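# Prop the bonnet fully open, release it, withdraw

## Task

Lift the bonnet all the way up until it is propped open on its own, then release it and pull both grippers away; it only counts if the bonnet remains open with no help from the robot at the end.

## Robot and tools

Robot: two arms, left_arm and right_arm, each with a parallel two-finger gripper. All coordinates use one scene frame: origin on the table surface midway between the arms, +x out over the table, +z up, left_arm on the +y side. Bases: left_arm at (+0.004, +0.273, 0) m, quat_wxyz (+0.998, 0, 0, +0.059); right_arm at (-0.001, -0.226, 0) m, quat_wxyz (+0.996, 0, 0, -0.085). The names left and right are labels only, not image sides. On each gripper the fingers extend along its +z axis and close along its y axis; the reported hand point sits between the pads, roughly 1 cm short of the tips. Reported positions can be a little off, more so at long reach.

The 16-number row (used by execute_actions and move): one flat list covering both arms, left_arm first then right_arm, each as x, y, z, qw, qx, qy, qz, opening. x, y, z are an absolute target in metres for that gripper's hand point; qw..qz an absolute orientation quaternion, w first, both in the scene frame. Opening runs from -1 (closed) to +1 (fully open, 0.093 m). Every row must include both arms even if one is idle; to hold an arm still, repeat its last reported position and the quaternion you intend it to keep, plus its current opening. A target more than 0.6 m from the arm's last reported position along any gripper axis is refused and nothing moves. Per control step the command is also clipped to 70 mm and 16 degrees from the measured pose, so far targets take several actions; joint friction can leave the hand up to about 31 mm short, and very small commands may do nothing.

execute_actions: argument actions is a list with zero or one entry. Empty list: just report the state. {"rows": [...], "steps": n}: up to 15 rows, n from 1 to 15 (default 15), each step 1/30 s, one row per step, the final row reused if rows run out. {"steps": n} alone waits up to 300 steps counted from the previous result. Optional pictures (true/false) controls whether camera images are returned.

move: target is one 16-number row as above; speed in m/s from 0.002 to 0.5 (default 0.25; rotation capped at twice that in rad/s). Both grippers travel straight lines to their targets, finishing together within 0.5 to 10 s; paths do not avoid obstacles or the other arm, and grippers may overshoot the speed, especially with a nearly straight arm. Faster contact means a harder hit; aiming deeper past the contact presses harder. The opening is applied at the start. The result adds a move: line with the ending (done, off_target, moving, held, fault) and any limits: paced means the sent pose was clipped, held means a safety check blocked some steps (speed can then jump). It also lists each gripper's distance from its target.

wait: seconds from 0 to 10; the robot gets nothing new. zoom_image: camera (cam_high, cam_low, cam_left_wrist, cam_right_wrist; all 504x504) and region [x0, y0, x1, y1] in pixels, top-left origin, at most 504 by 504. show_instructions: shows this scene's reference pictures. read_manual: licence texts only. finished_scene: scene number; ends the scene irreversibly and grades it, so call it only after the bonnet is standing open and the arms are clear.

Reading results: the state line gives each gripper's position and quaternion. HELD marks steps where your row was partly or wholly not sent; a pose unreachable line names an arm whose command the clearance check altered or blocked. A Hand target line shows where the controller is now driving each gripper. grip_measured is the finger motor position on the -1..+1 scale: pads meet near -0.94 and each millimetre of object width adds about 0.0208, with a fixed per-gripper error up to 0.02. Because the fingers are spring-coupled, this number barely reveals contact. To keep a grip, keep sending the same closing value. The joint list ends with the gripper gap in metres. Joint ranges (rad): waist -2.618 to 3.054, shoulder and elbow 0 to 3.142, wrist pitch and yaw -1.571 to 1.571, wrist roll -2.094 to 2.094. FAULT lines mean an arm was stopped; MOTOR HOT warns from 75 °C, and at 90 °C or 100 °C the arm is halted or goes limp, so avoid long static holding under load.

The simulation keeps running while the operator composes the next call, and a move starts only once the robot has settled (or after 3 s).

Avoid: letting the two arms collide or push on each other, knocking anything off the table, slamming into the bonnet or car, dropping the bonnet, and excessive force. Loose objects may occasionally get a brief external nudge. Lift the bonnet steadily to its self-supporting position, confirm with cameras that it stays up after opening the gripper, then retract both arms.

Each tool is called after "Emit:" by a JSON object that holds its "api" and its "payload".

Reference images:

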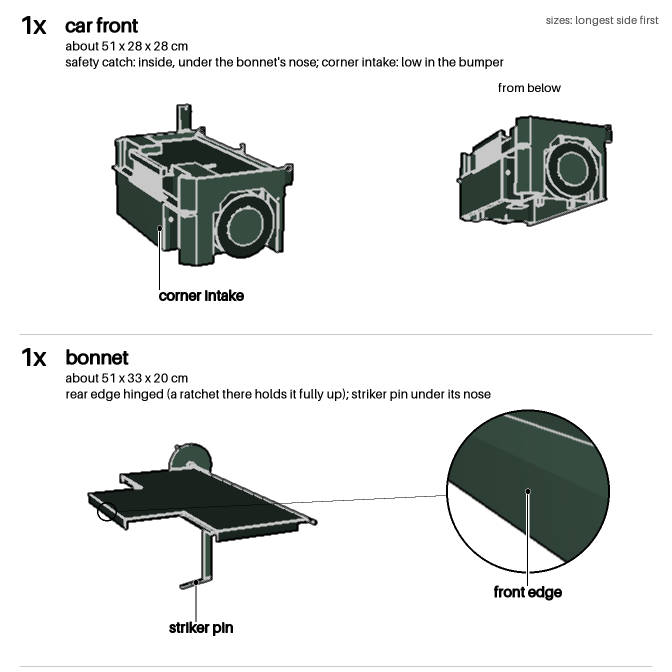

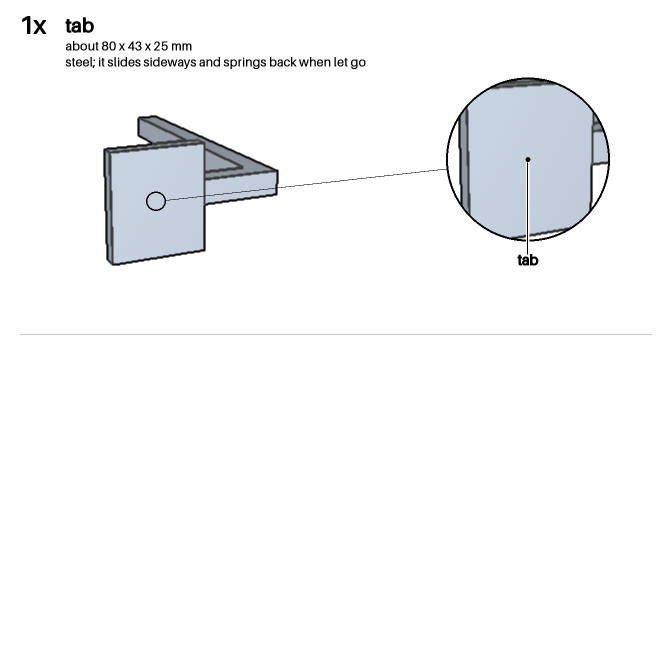

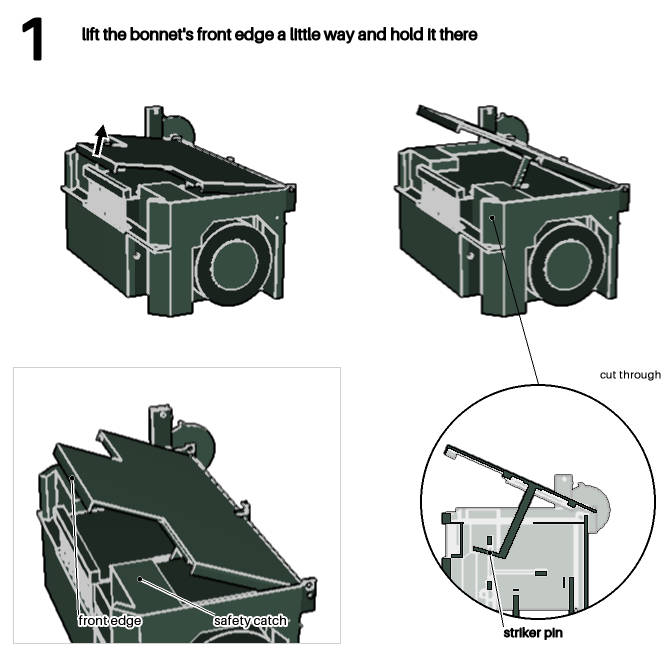

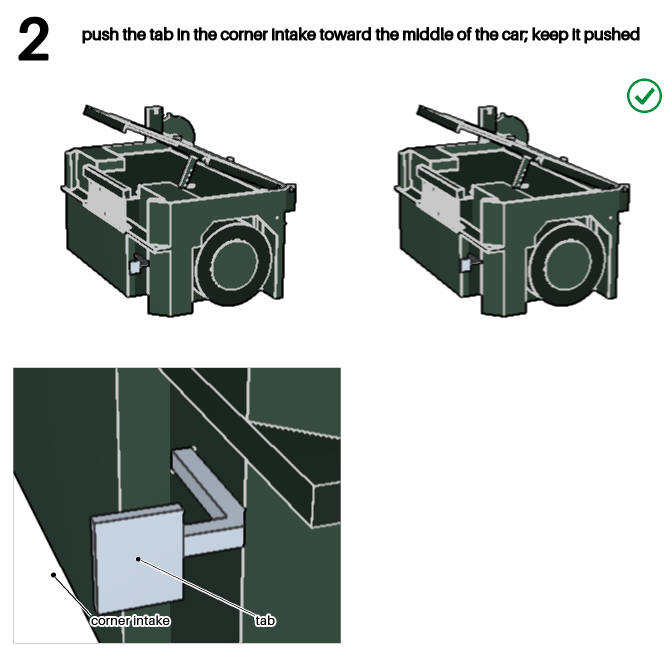

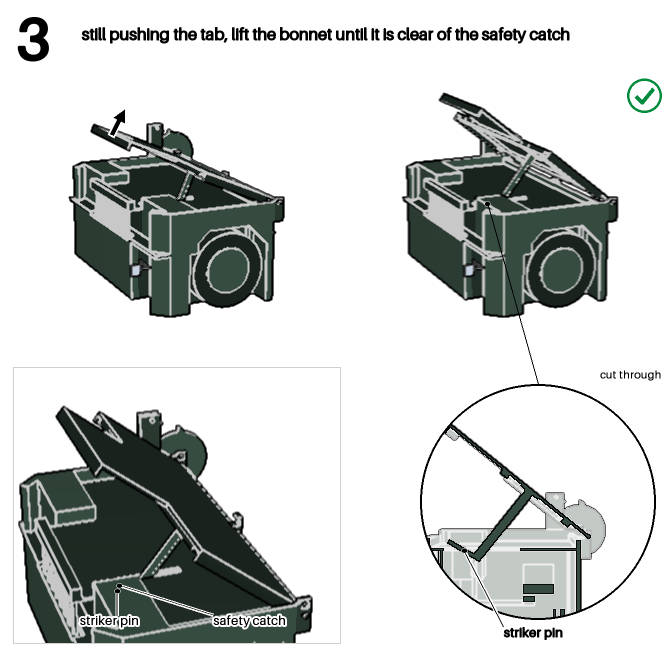

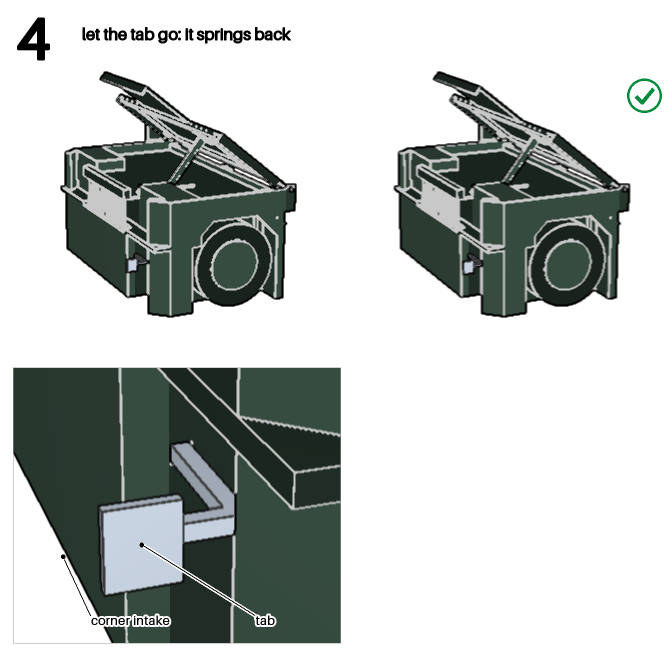

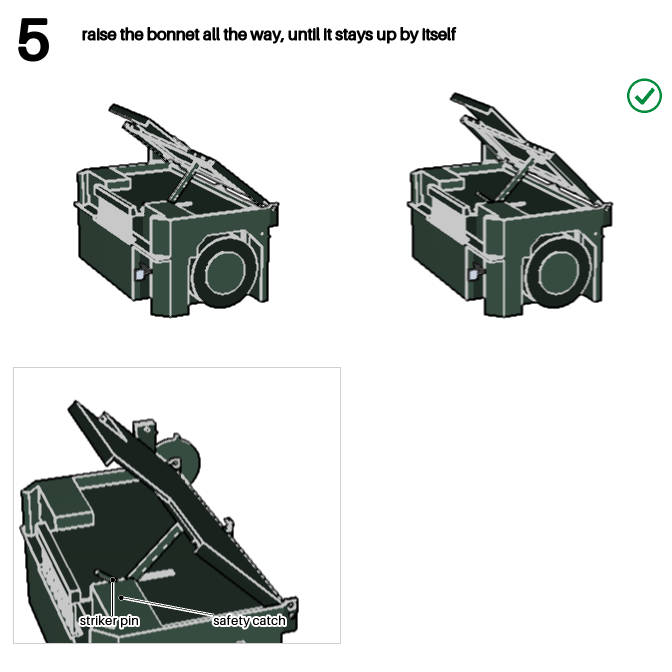

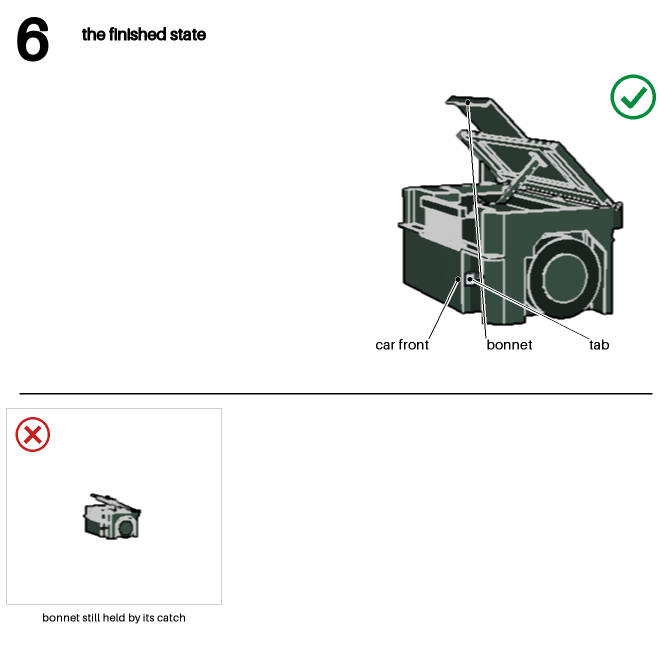

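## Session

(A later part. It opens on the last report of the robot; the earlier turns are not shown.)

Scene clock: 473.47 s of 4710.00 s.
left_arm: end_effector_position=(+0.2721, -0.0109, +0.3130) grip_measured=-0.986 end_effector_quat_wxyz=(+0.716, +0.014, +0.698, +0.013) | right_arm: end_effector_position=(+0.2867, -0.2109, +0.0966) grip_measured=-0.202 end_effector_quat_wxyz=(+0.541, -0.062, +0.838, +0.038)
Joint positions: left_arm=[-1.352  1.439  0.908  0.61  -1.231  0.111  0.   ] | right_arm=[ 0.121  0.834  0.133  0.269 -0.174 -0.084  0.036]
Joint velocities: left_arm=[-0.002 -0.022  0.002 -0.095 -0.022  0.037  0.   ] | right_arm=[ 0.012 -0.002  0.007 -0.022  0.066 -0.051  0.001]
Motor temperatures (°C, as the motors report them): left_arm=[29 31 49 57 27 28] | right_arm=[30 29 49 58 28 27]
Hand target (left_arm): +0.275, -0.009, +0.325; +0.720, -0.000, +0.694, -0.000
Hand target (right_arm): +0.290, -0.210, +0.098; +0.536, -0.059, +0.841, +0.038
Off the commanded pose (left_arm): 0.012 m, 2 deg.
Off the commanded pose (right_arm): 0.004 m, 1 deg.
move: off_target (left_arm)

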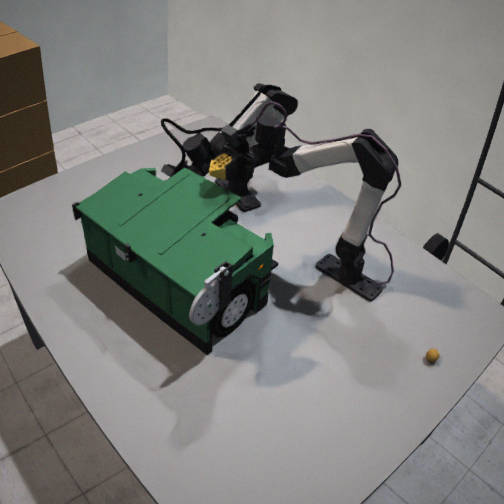

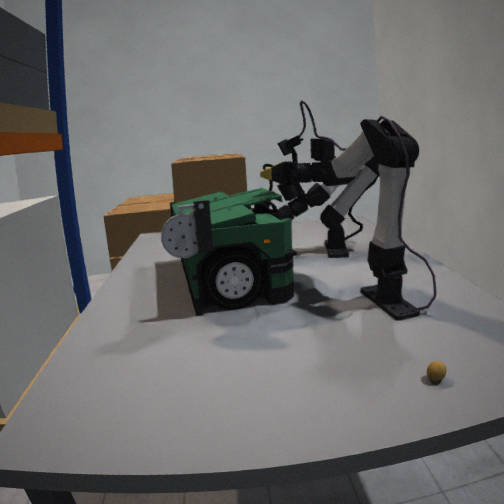

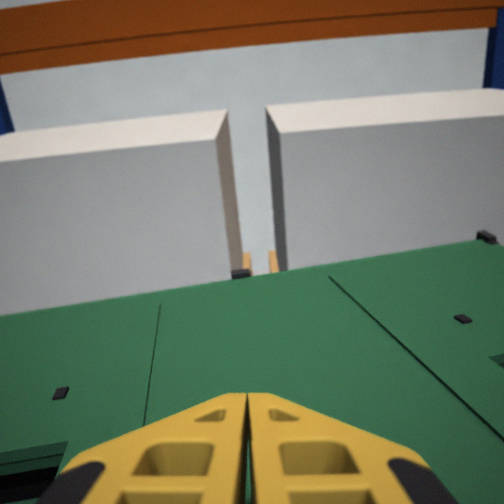

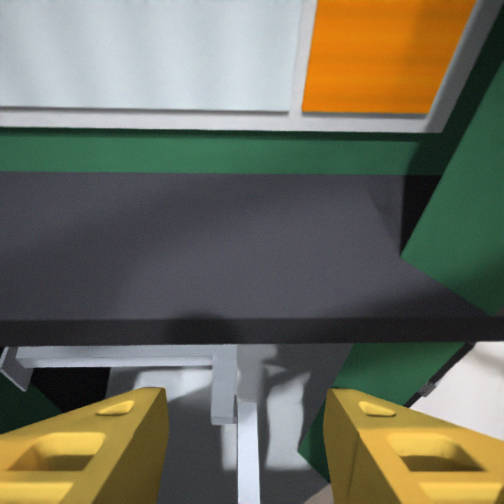

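Emit:
{"api": "move", "payload": {"target": [0.215,-0.005,0.30,0.72,0,0.694,0,-1,0.29,-0.21,0.094,0.536,-0.059,0.841,0.038,-1], "speed": 0.1}}

Emit:
{"api": "move", "payload": {"target": [0.222,-0.008,0.228,0.707,0,0.707,0,-1,0.29,-0.21,0.094,0.536,-0.059,0.841,0.038,-1], "speed": 0.1}}

Emit:
{"api": "move", "payload": {"target": [0.268,-0.01,0.232,0.707,0,0.707,0,-1,0.29,-0.21,0.094,0.536,-0.059,0.841,0.038,-1], "speed": 0.05}}

Scene clock: 480.40 s of 4710.00 s.
left_arm: end_effector_position=(+0.2184, -0.0083, +0.2993) grip_measured=-0.986 end_effector_quat_wxyz=(+0.717, +0.002, +0.697, +0.002) | right_arm: end_effector_position=(+0.2866, -0.2103, +0.0962) grip_measured=-0.977 end_effector_quat_wxyz=(+0.540, -0.064, +0.838, +0.039)
Joint positions: left_arm=[-1.529  1.409  0.796  0.785 -1.408  0.174  0.   ] | right_arm=[ 0.121  0.836  0.133  0.27  -0.178 -0.086  0.   ]
Joint velocities: left_arm=[-0.012 -0.017 -0.002  0.095 -0.051  0.095  0.   ] | right_arm=[-0.002  0.007  0.012 -0.051  0.051 -0.081  0.   ]
Motor temperatures (°C, as the motors report them): left_arm=[29 31 49 56 26 28] | right_arm=[30 29 49 57 28 27]
Hand target (left_arm): +0.215, -0.005, +0.299; +0.717, -0.000, +0.697, -0.001
Hand target (right_arm): +0.290, -0.210, +0.094; +0.536, -0.059, +0.841, +0.038
Off the commanded pose (left_arm): 0.005 m, 1 deg.
Off the commanded pose (right_arm): 0.004 m, 1 deg.
After step 90, 2.70 s passed at rest.
move: done

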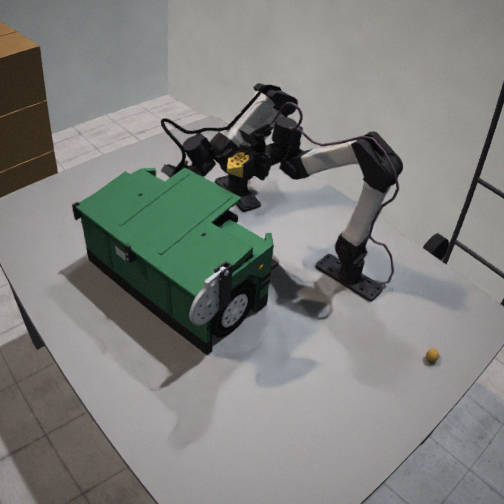

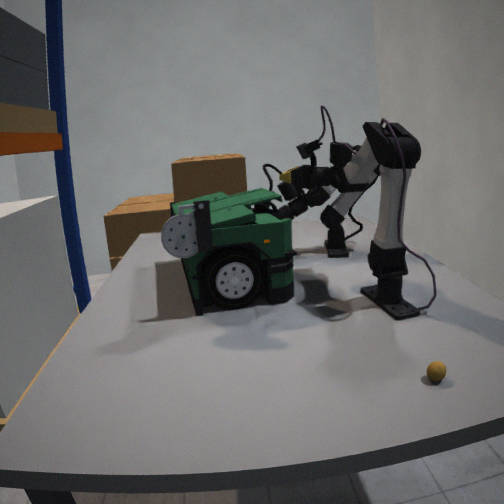

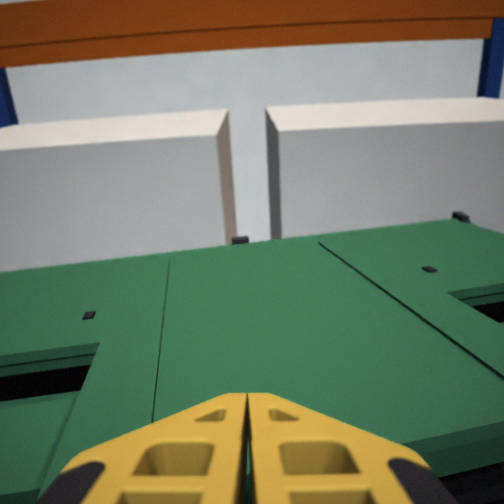

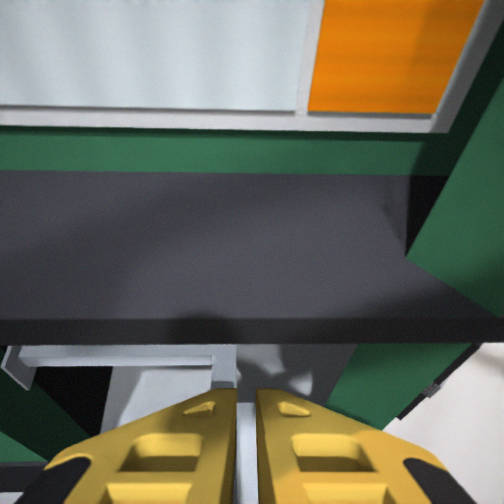

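Scene clock: 481.70 s of 4710.00 s.
left_arm: end_effector_position=(+0.2188, -0.0113, +0.2343) grip_measured=-0.986 end_effector_quat_wxyz=(+0.708, +0.001, +0.707, -0.001) | right_arm: end_effector_position=(+0.2866, -0.2102, +0.0962) grip_measured=-0.977 end_effector_quat_wxyz=(+0.540, -0.065, +0.838, +0.038)
Joint positions: left_arm=[-1.529  1.519  0.673  0.852 -1.407  0.007  0.   ] | right_arm=[ 0.121  0.836  0.133  0.27  -0.178 -0.088  0.   ]
Joint velocities: left_arm=[-0.007 -0.007  0.002  0.066 -0.037 -0.037  0.   ] | right_arm=[ 0.002  0.002 -0.012 -0.037 -0.022  0.007  0.   ]
Motor temperatures (°C, as the motors report them): left_arm=[29 31 49 56 26 28] | right_arm=[30 29 49 57 28 27]
Hand target (left_arm): +0.222, -0.009, +0.228; +0.707, +0.000, +0.707, +0.001
Hand target (right_arm): +0.290, -0.210, +0.094; +0.536, -0.059, +0.841, +0.038
Off the commanded pose (left_arm): 0.008 m, 0 deg.
Off the commanded pose (right_arm): 0.004 m, 1 deg.
move: done

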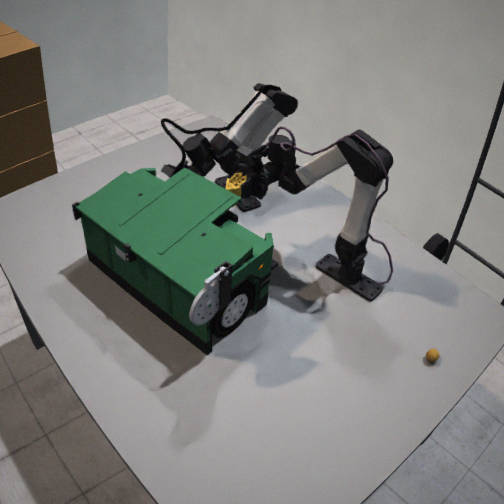

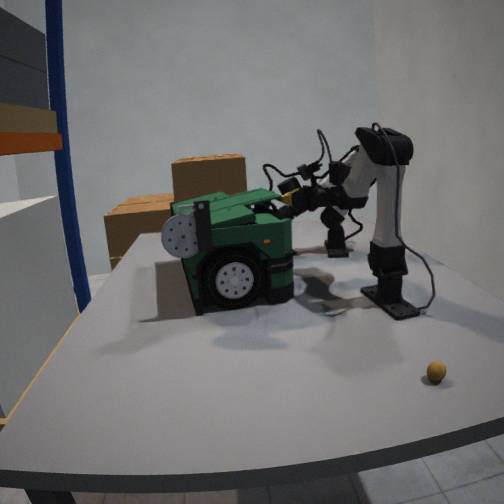

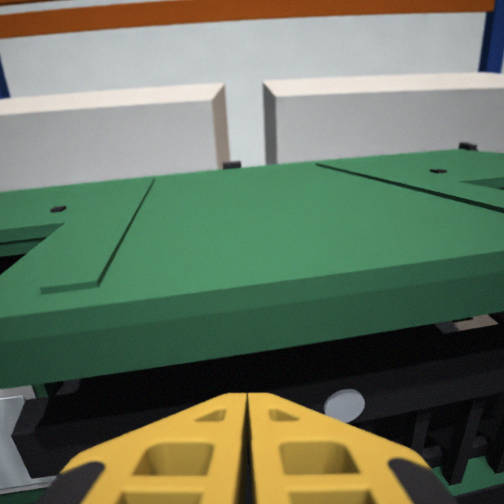

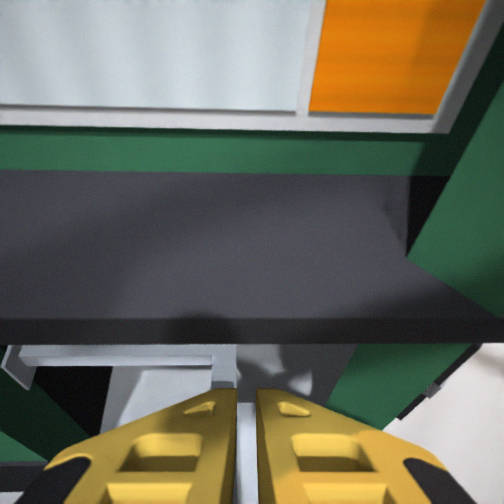

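Scene clock: 482.93 s of 4710.00 s.
left_arm: end_effector_position=(+0.2353, -0.0064, +0.2344) grip_measured=-0.986 end_effector_quat_wxyz=(+0.708, -0.003, +0.707, +0.003) | right_arm: end_effector_position=(+0.2866, -0.2102, +0.0962) grip_measured=-0.977 end_effector_quat_wxyz=(+0.540, -0.065, +0.838, +0.038)
Joint positions: left_arm=[-1.47   1.519  0.673  0.852 -1.359  0.007  0.   ] | right_arm=[ 0.121  0.836  0.133  0.27  -0.178 -0.089  0.   ]
Joint velocities: left_arm=[-0.012 -0.002  0.002  0.007  0.095 -0.022  0.   ] | right_arm=[-0.002 -0.012  0.002  0.007  0.007 -0.022  0.   ]
Motor temperatures (°C, as the motors report them): left_arm=[29 31 49 55 26 28] | right_arm=[30 29 49 57 28 27]
Hand target (left_arm): +0.265, -0.007, +0.233; +0.708, -0.001, +0.707, +0.001
Hand target (right_arm): +0.290, -0.210, +0.094; +0.536, -0.059, +0.841, +0.038
Off the commanded pose (left_arm): 0.033 m, 0 deg.
Off the commanded pose (right_arm): 0.004 m, 1 deg.
move: off_target (left_arm)

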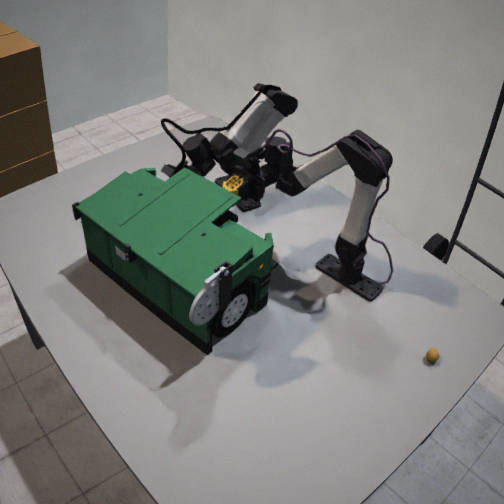

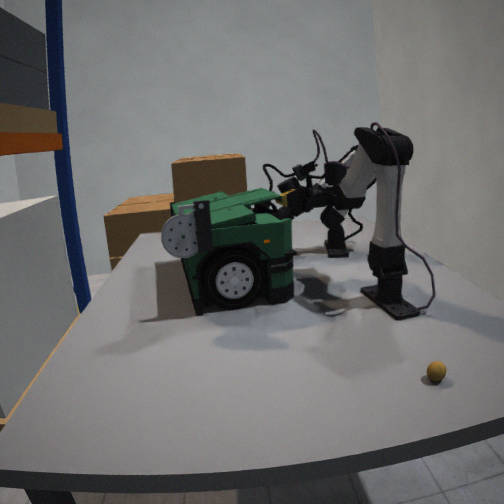

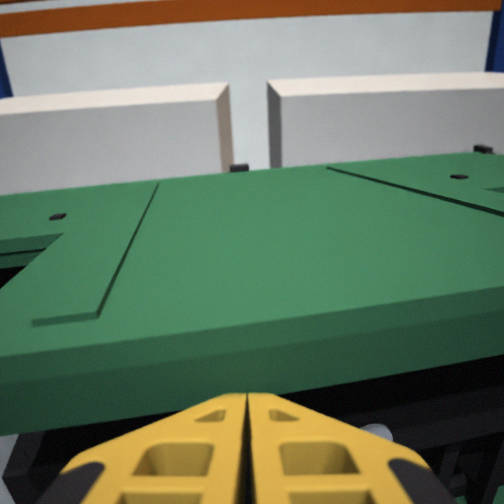

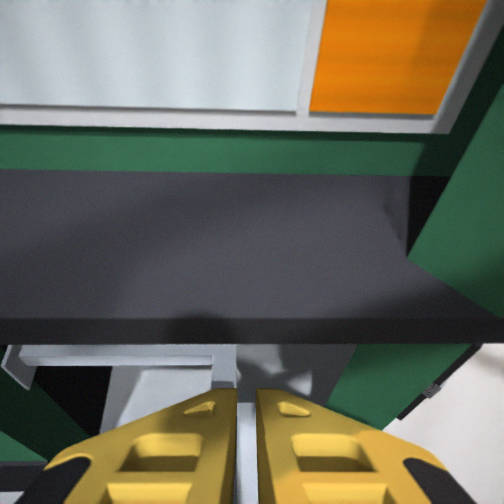

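Emit:
{"api": "move", "payload": {"target": [0.25,-0.01,0.214,0.707,0,0.707,0,-1,0.29,-0.21,0.094,0.536,-0.059,0.841,0.038,-1], "speed": 0.04}}

Emit:
{"api": "move", "payload": {"target": [0.285,-0.016,0.222,0.707,0,0.707,0,-1,0.29,-0.21,0.094,0.536,-0.059,0.841,0.038,-1], "speed": 0.04}}

Scene clock: 488.33 s of 4710.00 s.
left_arm: end_effector_position=(+0.2344, -0.0082, +0.2336) grip_measured=-0.986 end_effector_quat_wxyz=(+0.711, -0.031, +0.702, -0.017) | right_arm: end_effector_position=(+0.2866, -0.2102, +0.0962) grip_measured=-0.977 end_effector_quat_wxyz=(+0.540, -0.066, +0.838, +0.038)
Joint positions: left_arm=[-1.476  1.554  0.673  0.943 -1.379 -0.006  0.   ] | right_arm=[ 0.121  0.836  0.133  0.27  -0.178 -0.09   0.   ]
Joint velocities: left_arm=[-0.012  0.012  0.012  0.022 -0.037  0.022  0.   ] | right_arm=[-0.002 -0.022 -0.012  0.022 -0.051 -0.066  0.   ]
Motor temperatures (°C, as the motors report them): left_arm=[30 31 48 55 27 28] | right_arm=[30 29 49 57 28 27]
Hand target (left_arm): +0.248, -0.008, +0.214; +0.706, -0.001, +0.708, +0.000
Hand target (right_arm): +0.290, -0.210, +0.094; +0.536, -0.059, +0.841, +0.038
Off the commanded pose (left_arm): 0.025 m, 4 deg.
Off the commanded pose (right_arm): 0.004 m, 1 deg.
After step 90, 1.43 s passed at rest.
move: off_target (left_arm)

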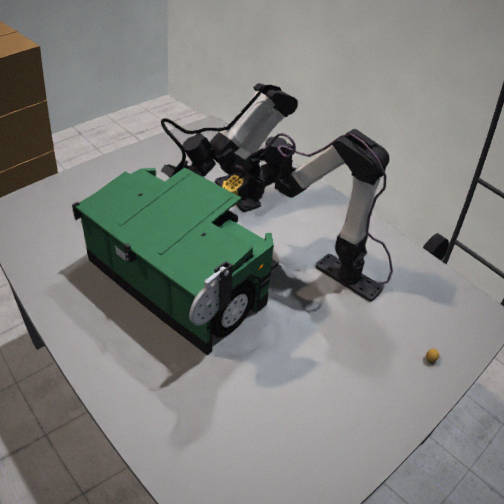

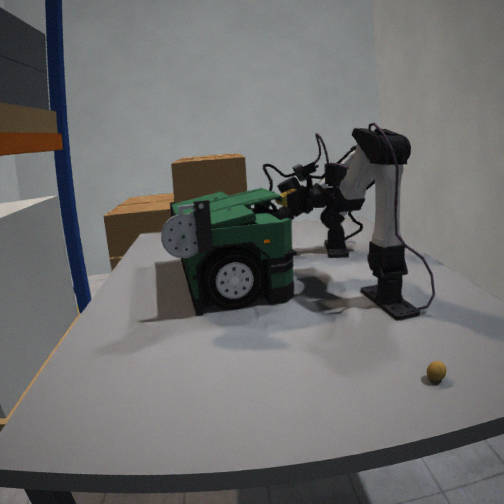

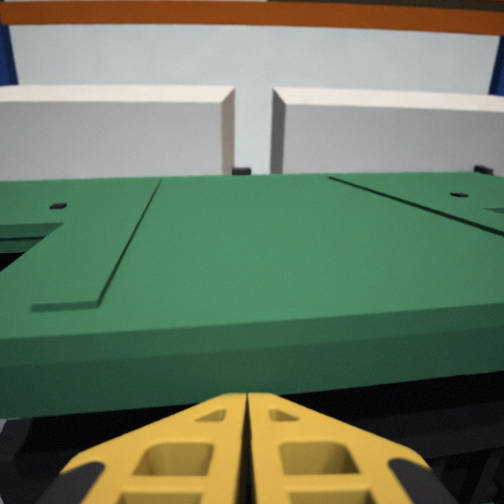

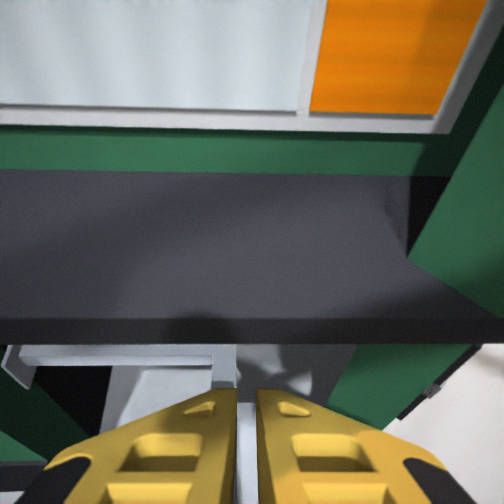

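Scene clock: 489.87 s of 4710.00 s.
left_arm: end_effector_position=(+0.2366, -0.0078, +0.2335) grip_measured=-0.986 end_effector_quat_wxyz=(+0.711, -0.032, +0.702, -0.017) | right_arm: end_effector_position=(+0.2866, -0.2101, +0.0962) grip_measured=-0.977 end_effector_quat_wxyz=(+0.540, -0.066, +0.838, +0.038)
Joint positions: left_arm=[-1.469  1.555  0.673  0.945 -1.371 -0.006  0.   ] | right_arm=[ 0.121  0.836  0.133  0.27  -0.179 -0.091  0.   ]
Joint velocities: left_arm=[-0.007 -0.007 -0.002 -0.007 -0.037 -0.007  0.   ] | right_arm=[ 0.012  0.017 -0.002  0.007 -0.037 -0.051  0.   ]
Motor temperatures (°C, as the motors report them): left_arm=[30 31 48 55 27 28] | right_arm=[30 28 49 57 28 27]
Hand target (left_arm): +0.277, -0.009, +0.222; +0.708, -0.003, +0.706, +0.002
Hand target (right_arm): +0.290, -0.210, +0.094; +0.536, -0.059, +0.841, +0.038
Off the commanded pose (left_arm): 0.050 m, 4 deg.
Off the commanded pose (right_arm): 0.004 m, 1 deg.
move: off_target (left_arm)

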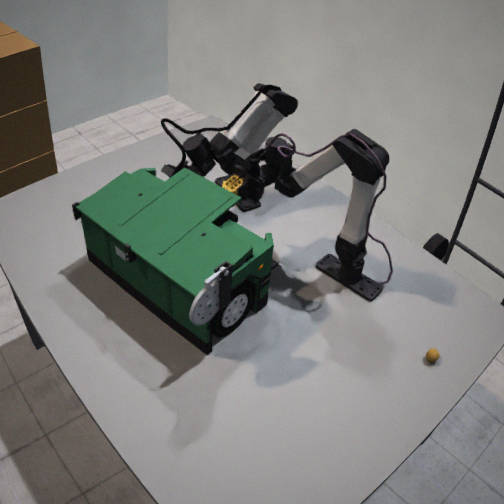

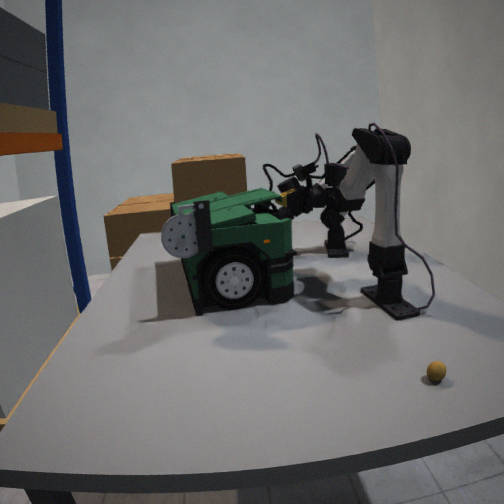

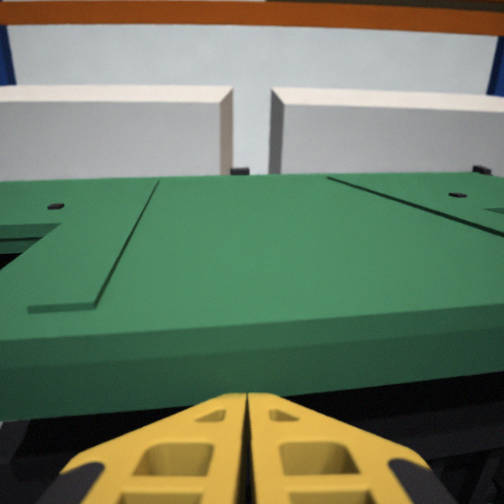

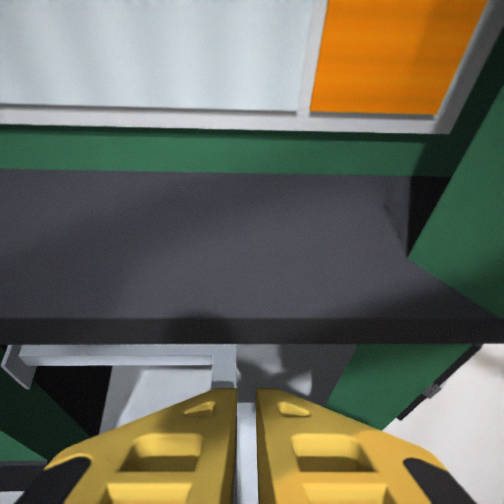

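Stuck by friction. Back off, lower, re-enter.

Emit:
{"api": "move", "payload": {"target": [0.205,-0.008,0.212,0.707,0,0.707,0,-1,0.29,-0.21,0.094,0.536,-0.059,0.841,0.038,-1], "speed": 0.06}}

Emit:
{"api": "move", "payload": {"target": [0.28,-0.015,0.218,0.707,0,0.707,0,-1,0.29,-0.21,0.094,0.536,-0.059,0.841,0.038,-1], "speed": 0.04}}

Scene clock: 493.93 s of 4710.00 s.
left_arm: end_effector_position=(+0.2080, -0.0102, +0.2199) grip_measured=-0.986 end_effector_quat_wxyz=(+0.708, -0.008, +0.706, -0.009) | right_arm: end_effector_position=(+0.2866, -0.2101, +0.0962) grip_measured=-0.977 end_effector_quat_wxyz=(+0.540, -0.066, +0.838, +0.038)
Joint positions: left_arm=[-1.566  1.554  0.631  0.941 -1.445 -0.006  0.   ] | right_arm=[ 0.121  0.836  0.133  0.27  -0.179 -0.091  0.   ]
Joint velocities: left_arm=[ 0.007 -0.012 -0.027  0.051  0.007  0.007  0.   ] | right_arm=[ 0.002 -0.007 -0.007  0.007 -0.037 -0.037  0.   ]
Motor temperatures (°C, as the motors report them): left_arm=[31 31 48 54 27 28] | right_arm=[30 28 49 57 28 27]
Hand target (left_arm): +0.205, -0.008, +0.212; +0.707, +0.000, +0.708, +0.000
Hand target (right_arm): +0.290, -0.210, +0.094; +0.536, -0.059, +0.841, +0.038
Off the commanded pose (left_arm): 0.009 m, 1 deg.
Off the commanded pose (right_arm): 0.004 m, 1 deg.
After step 90, 0.13 s passed at rest.
move: done

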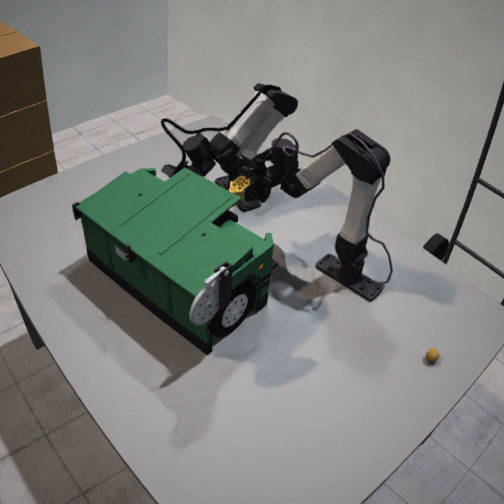

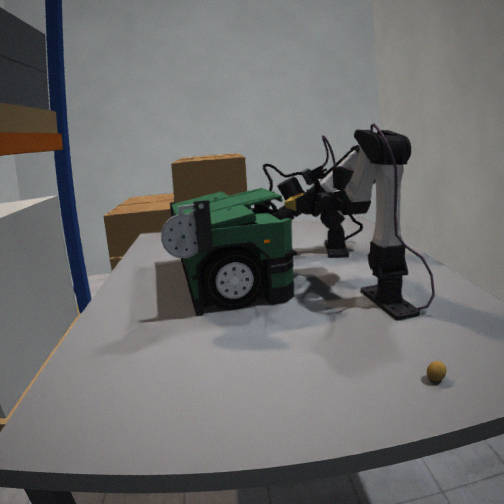

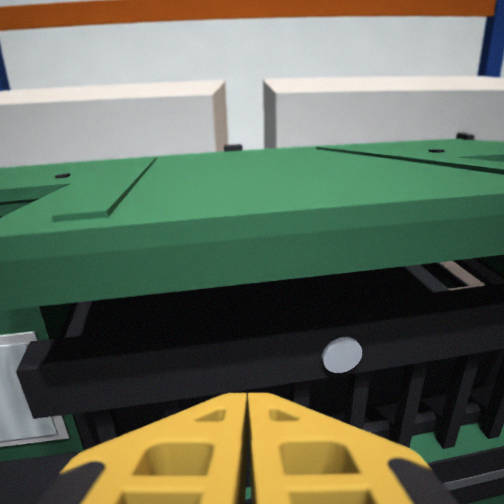

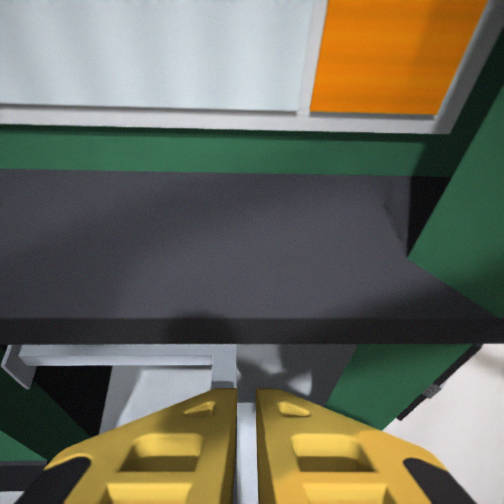

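Scene clock: 495.97 s of 4710.00 s.
left_arm: end_effector_position=(+0.2606, -0.0089, +0.2198) grip_measured=-0.986 end_effector_quat_wxyz=(+0.710, -0.010, +0.704, -0.004) | right_arm: end_effector_position=(+0.2866, -0.2101, +0.0962) grip_measured=-0.977 end_effector_quat_wxyz=(+0.541, -0.066, +0.838, +0.038)
Joint positions: left_arm=[-1.389  1.603  0.671  0.959 -1.278  0.007  0.   ] | right_arm=[ 0.121  0.836  0.133  0.27  -0.179 -0.091  0.   ]
Joint velocities: left_arm=[ 0.002 -0.012 -0.002 -0.037  0.066  0.037  0.   ] | right_arm=[ 0.012 -0.007  0.007 -0.051  0.007  0.007  0.   ]
Motor temperatures (°C, as the motors report them): left_arm=[31 31 48 54 27 28] | right_arm=[30 28 49 57 28 27]
Hand target (left_arm): +0.279, -0.013, +0.219; +0.709, -0.000, +0.705, +0.001
Hand target (right_arm): +0.290, -0.210, +0.094; +0.536, -0.059, +0.841, +0.038
Off the commanded pose (left_arm): 0.020 m, 1 deg.
Off the commanded pose (right_arm): 0.004 m, 1 deg.
move: off_target (left_arm)

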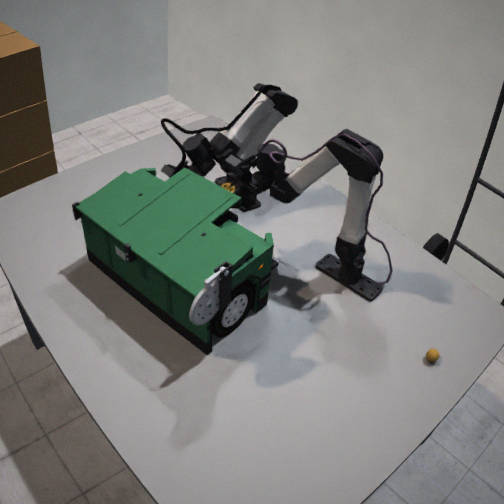

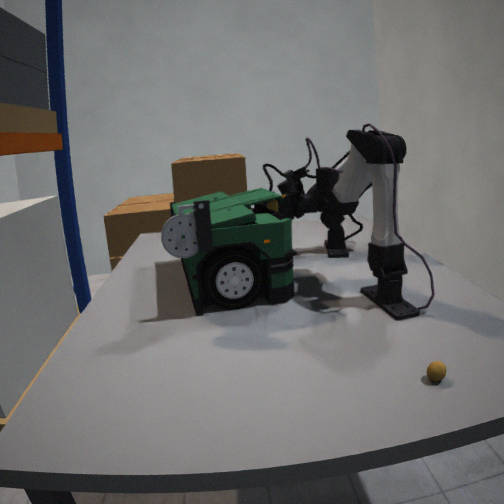

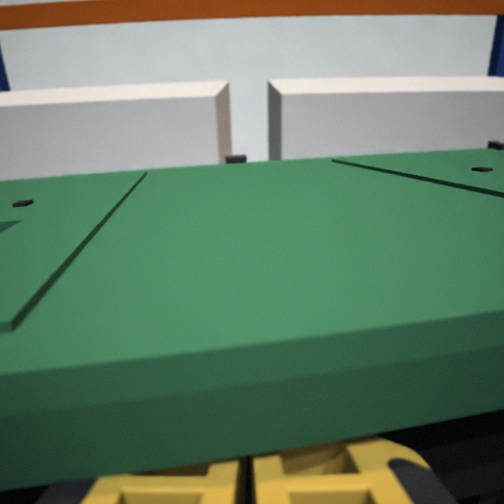

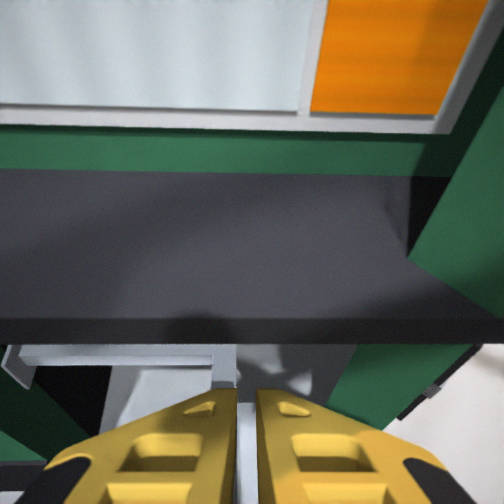

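Emit:
{"api": "move", "payload": {"target": [0.275,-0.012,0.28,0.715,0,0.70,0,-1,0.282,-0.15,0.10,0.536,-0.059,0.841,0.038,-1], "speed": 0.04}}

Emit:
{"api": "move", "payload": {"target": [0.285,-0.012,0.335,0.72,0,0.694,0,-1,0.282,-0.15,0.10,0.536,-0.059,0.841,0.038,-1], "speed": 0.04}}

Scene clock: 501.67 s of 4710.00 s.
left_arm: end_effector_position=(+0.2594, -0.0068, +0.2224) grip_measured=-0.986 end_effector_quat_wxyz=(+0.689, +0.043, +0.722, +0.044) | right_arm: end_effector_position=(+0.2851, -0.2037, +0.0962) grip_measured=-0.970 end_effector_quat_wxyz=(+0.539, +0.002, +0.840, -0.060)
Joint positions: left_arm=[-1.389  1.525  0.72   0.643 -1.272 -0.032  0.   ] | right_arm=[0.46  0.867 0.145 0.266 0.366 0.064 0.   ]
Joint velocities: left_arm=[-0.002 -0.017  0.007 -0.081 -0.037  0.007  0.   ] | right_arm=[ 0.017 -0.002 -0.002 -0.066 -0.007 -0.007  0.   ]
Motor temperatures (°C, as the motors report them): left_arm=[31 31 48 54 27 29] | right_arm=[30 29 50 56 28 27]
Hand target (left_arm): +0.271, -0.005, +0.280; +0.713, -0.002, +0.701, +0.002
Hand target (right_arm): +0.279, -0.155, +0.100; +0.534, -0.056, +0.843, +0.037
Off the commanded pose (left_arm): 0.060 m, 8 deg.
Off the commanded pose (right_arm): 0.054 m, 13 deg.
After step 90, 0.87 s passed at rest.
move: off_target (left_arm, right_arm)

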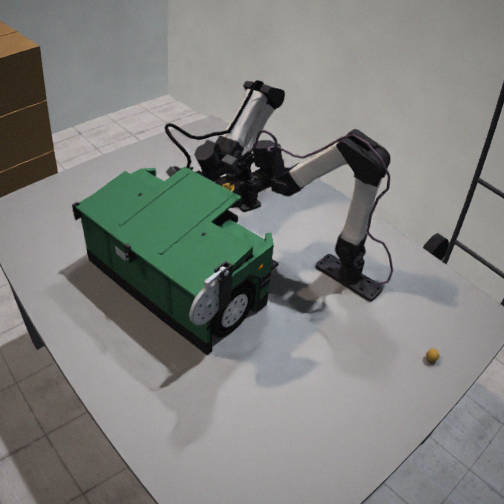

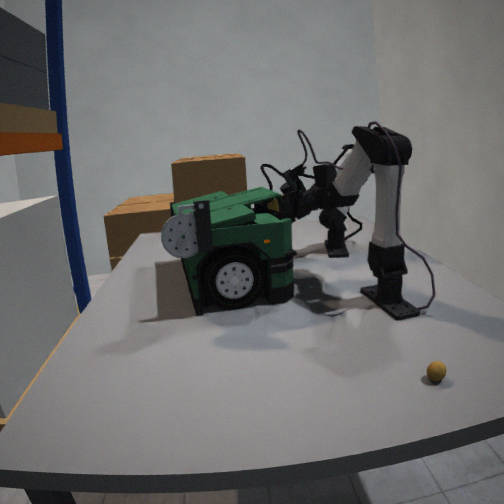

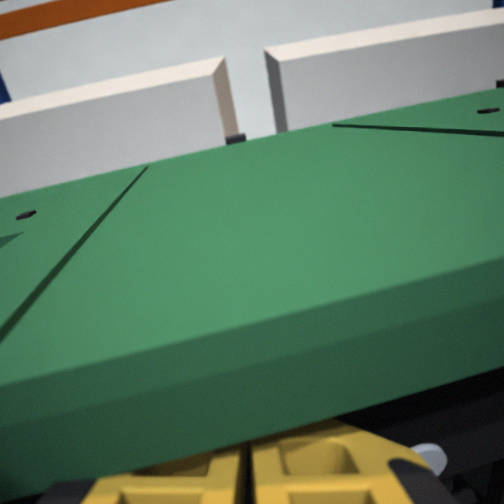

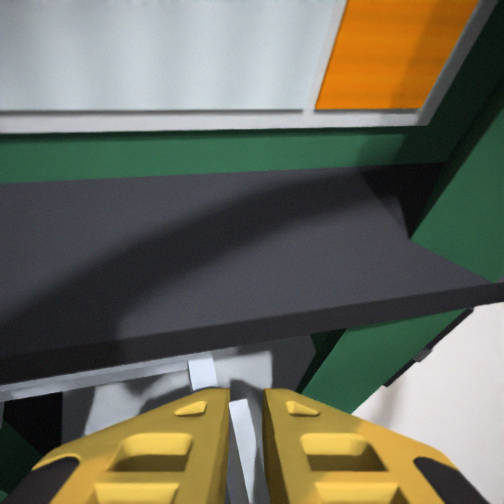

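Scene clock: 504.80 s of 4710.00 s.
left_arm: end_effector_position=(+0.2582, -0.0066, +0.2233) grip_measured=-0.986 end_effector_quat_wxyz=(+0.669, +0.070, +0.738, +0.054) | right_arm: end_effector_position=(+0.2851, -0.2038, +0.0959) grip_measured=-0.969 end_effector_quat_wxyz=(+0.539, +0.001, +0.840, -0.064)
Joint positions: left_arm=[-1.388  1.476  0.768  0.397 -1.24  -0.121  0.   ] | right_arm=[0.466 0.872 0.145 0.269 0.377 0.063 0.   ]
Joint velocities: left_arm=[ 0.017 -0.002 -0.007 -0.007 -0.007 -0.037  0.   ] | right_arm=[-0.002 -0.007 -0.017 -0.066  0.095 -0.007  0.   ]
Motor temperatures (°C, as the motors report them): left_arm=[31 32 49 55 27 29] | right_arm=[30 29 50 56 28 27]
Hand target (left_arm): +0.269, +0.002, +0.299; +0.708, -0.006, +0.706, +0.005
Hand target (right_arm): +0.279, -0.155, +0.100; +0.534, -0.057, +0.843, +0.034
Off the commanded pose (left_arm): 0.115 m, 13 deg; position clipped at the last step of the last action.
Off the commanded pose (right_arm): 0.054 m, 14 deg.
move: off_target (left_arm, right_arm); limits=paced

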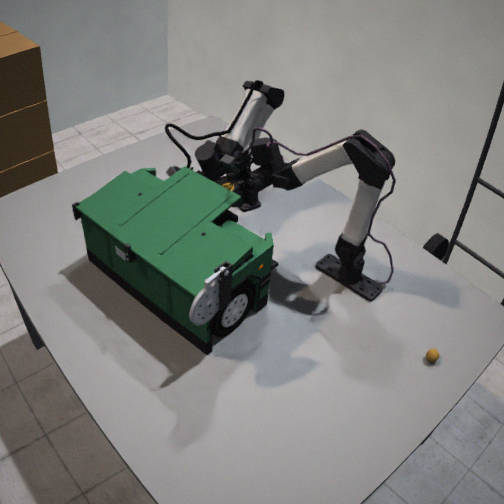

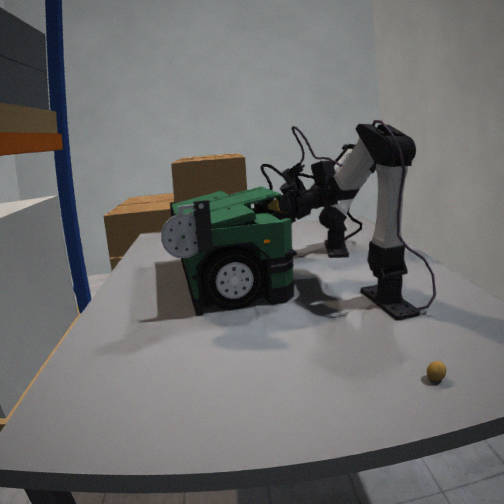

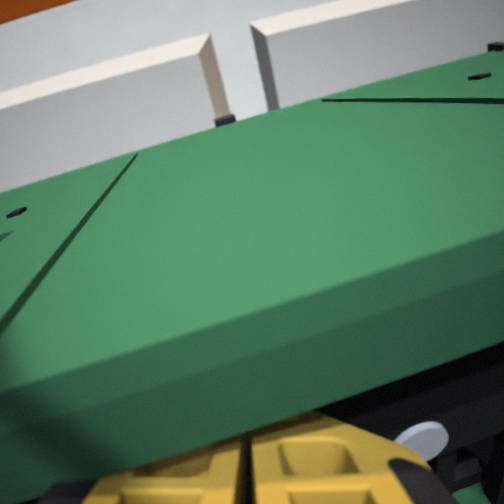

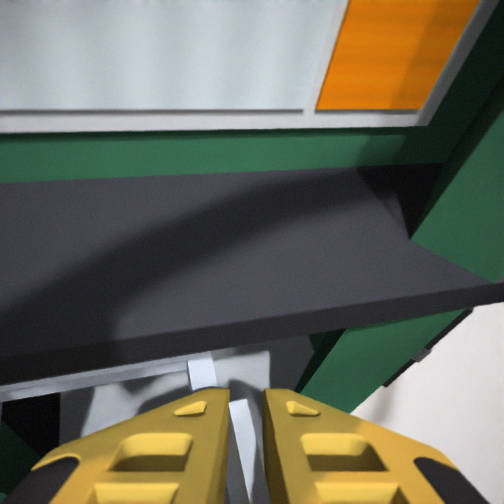

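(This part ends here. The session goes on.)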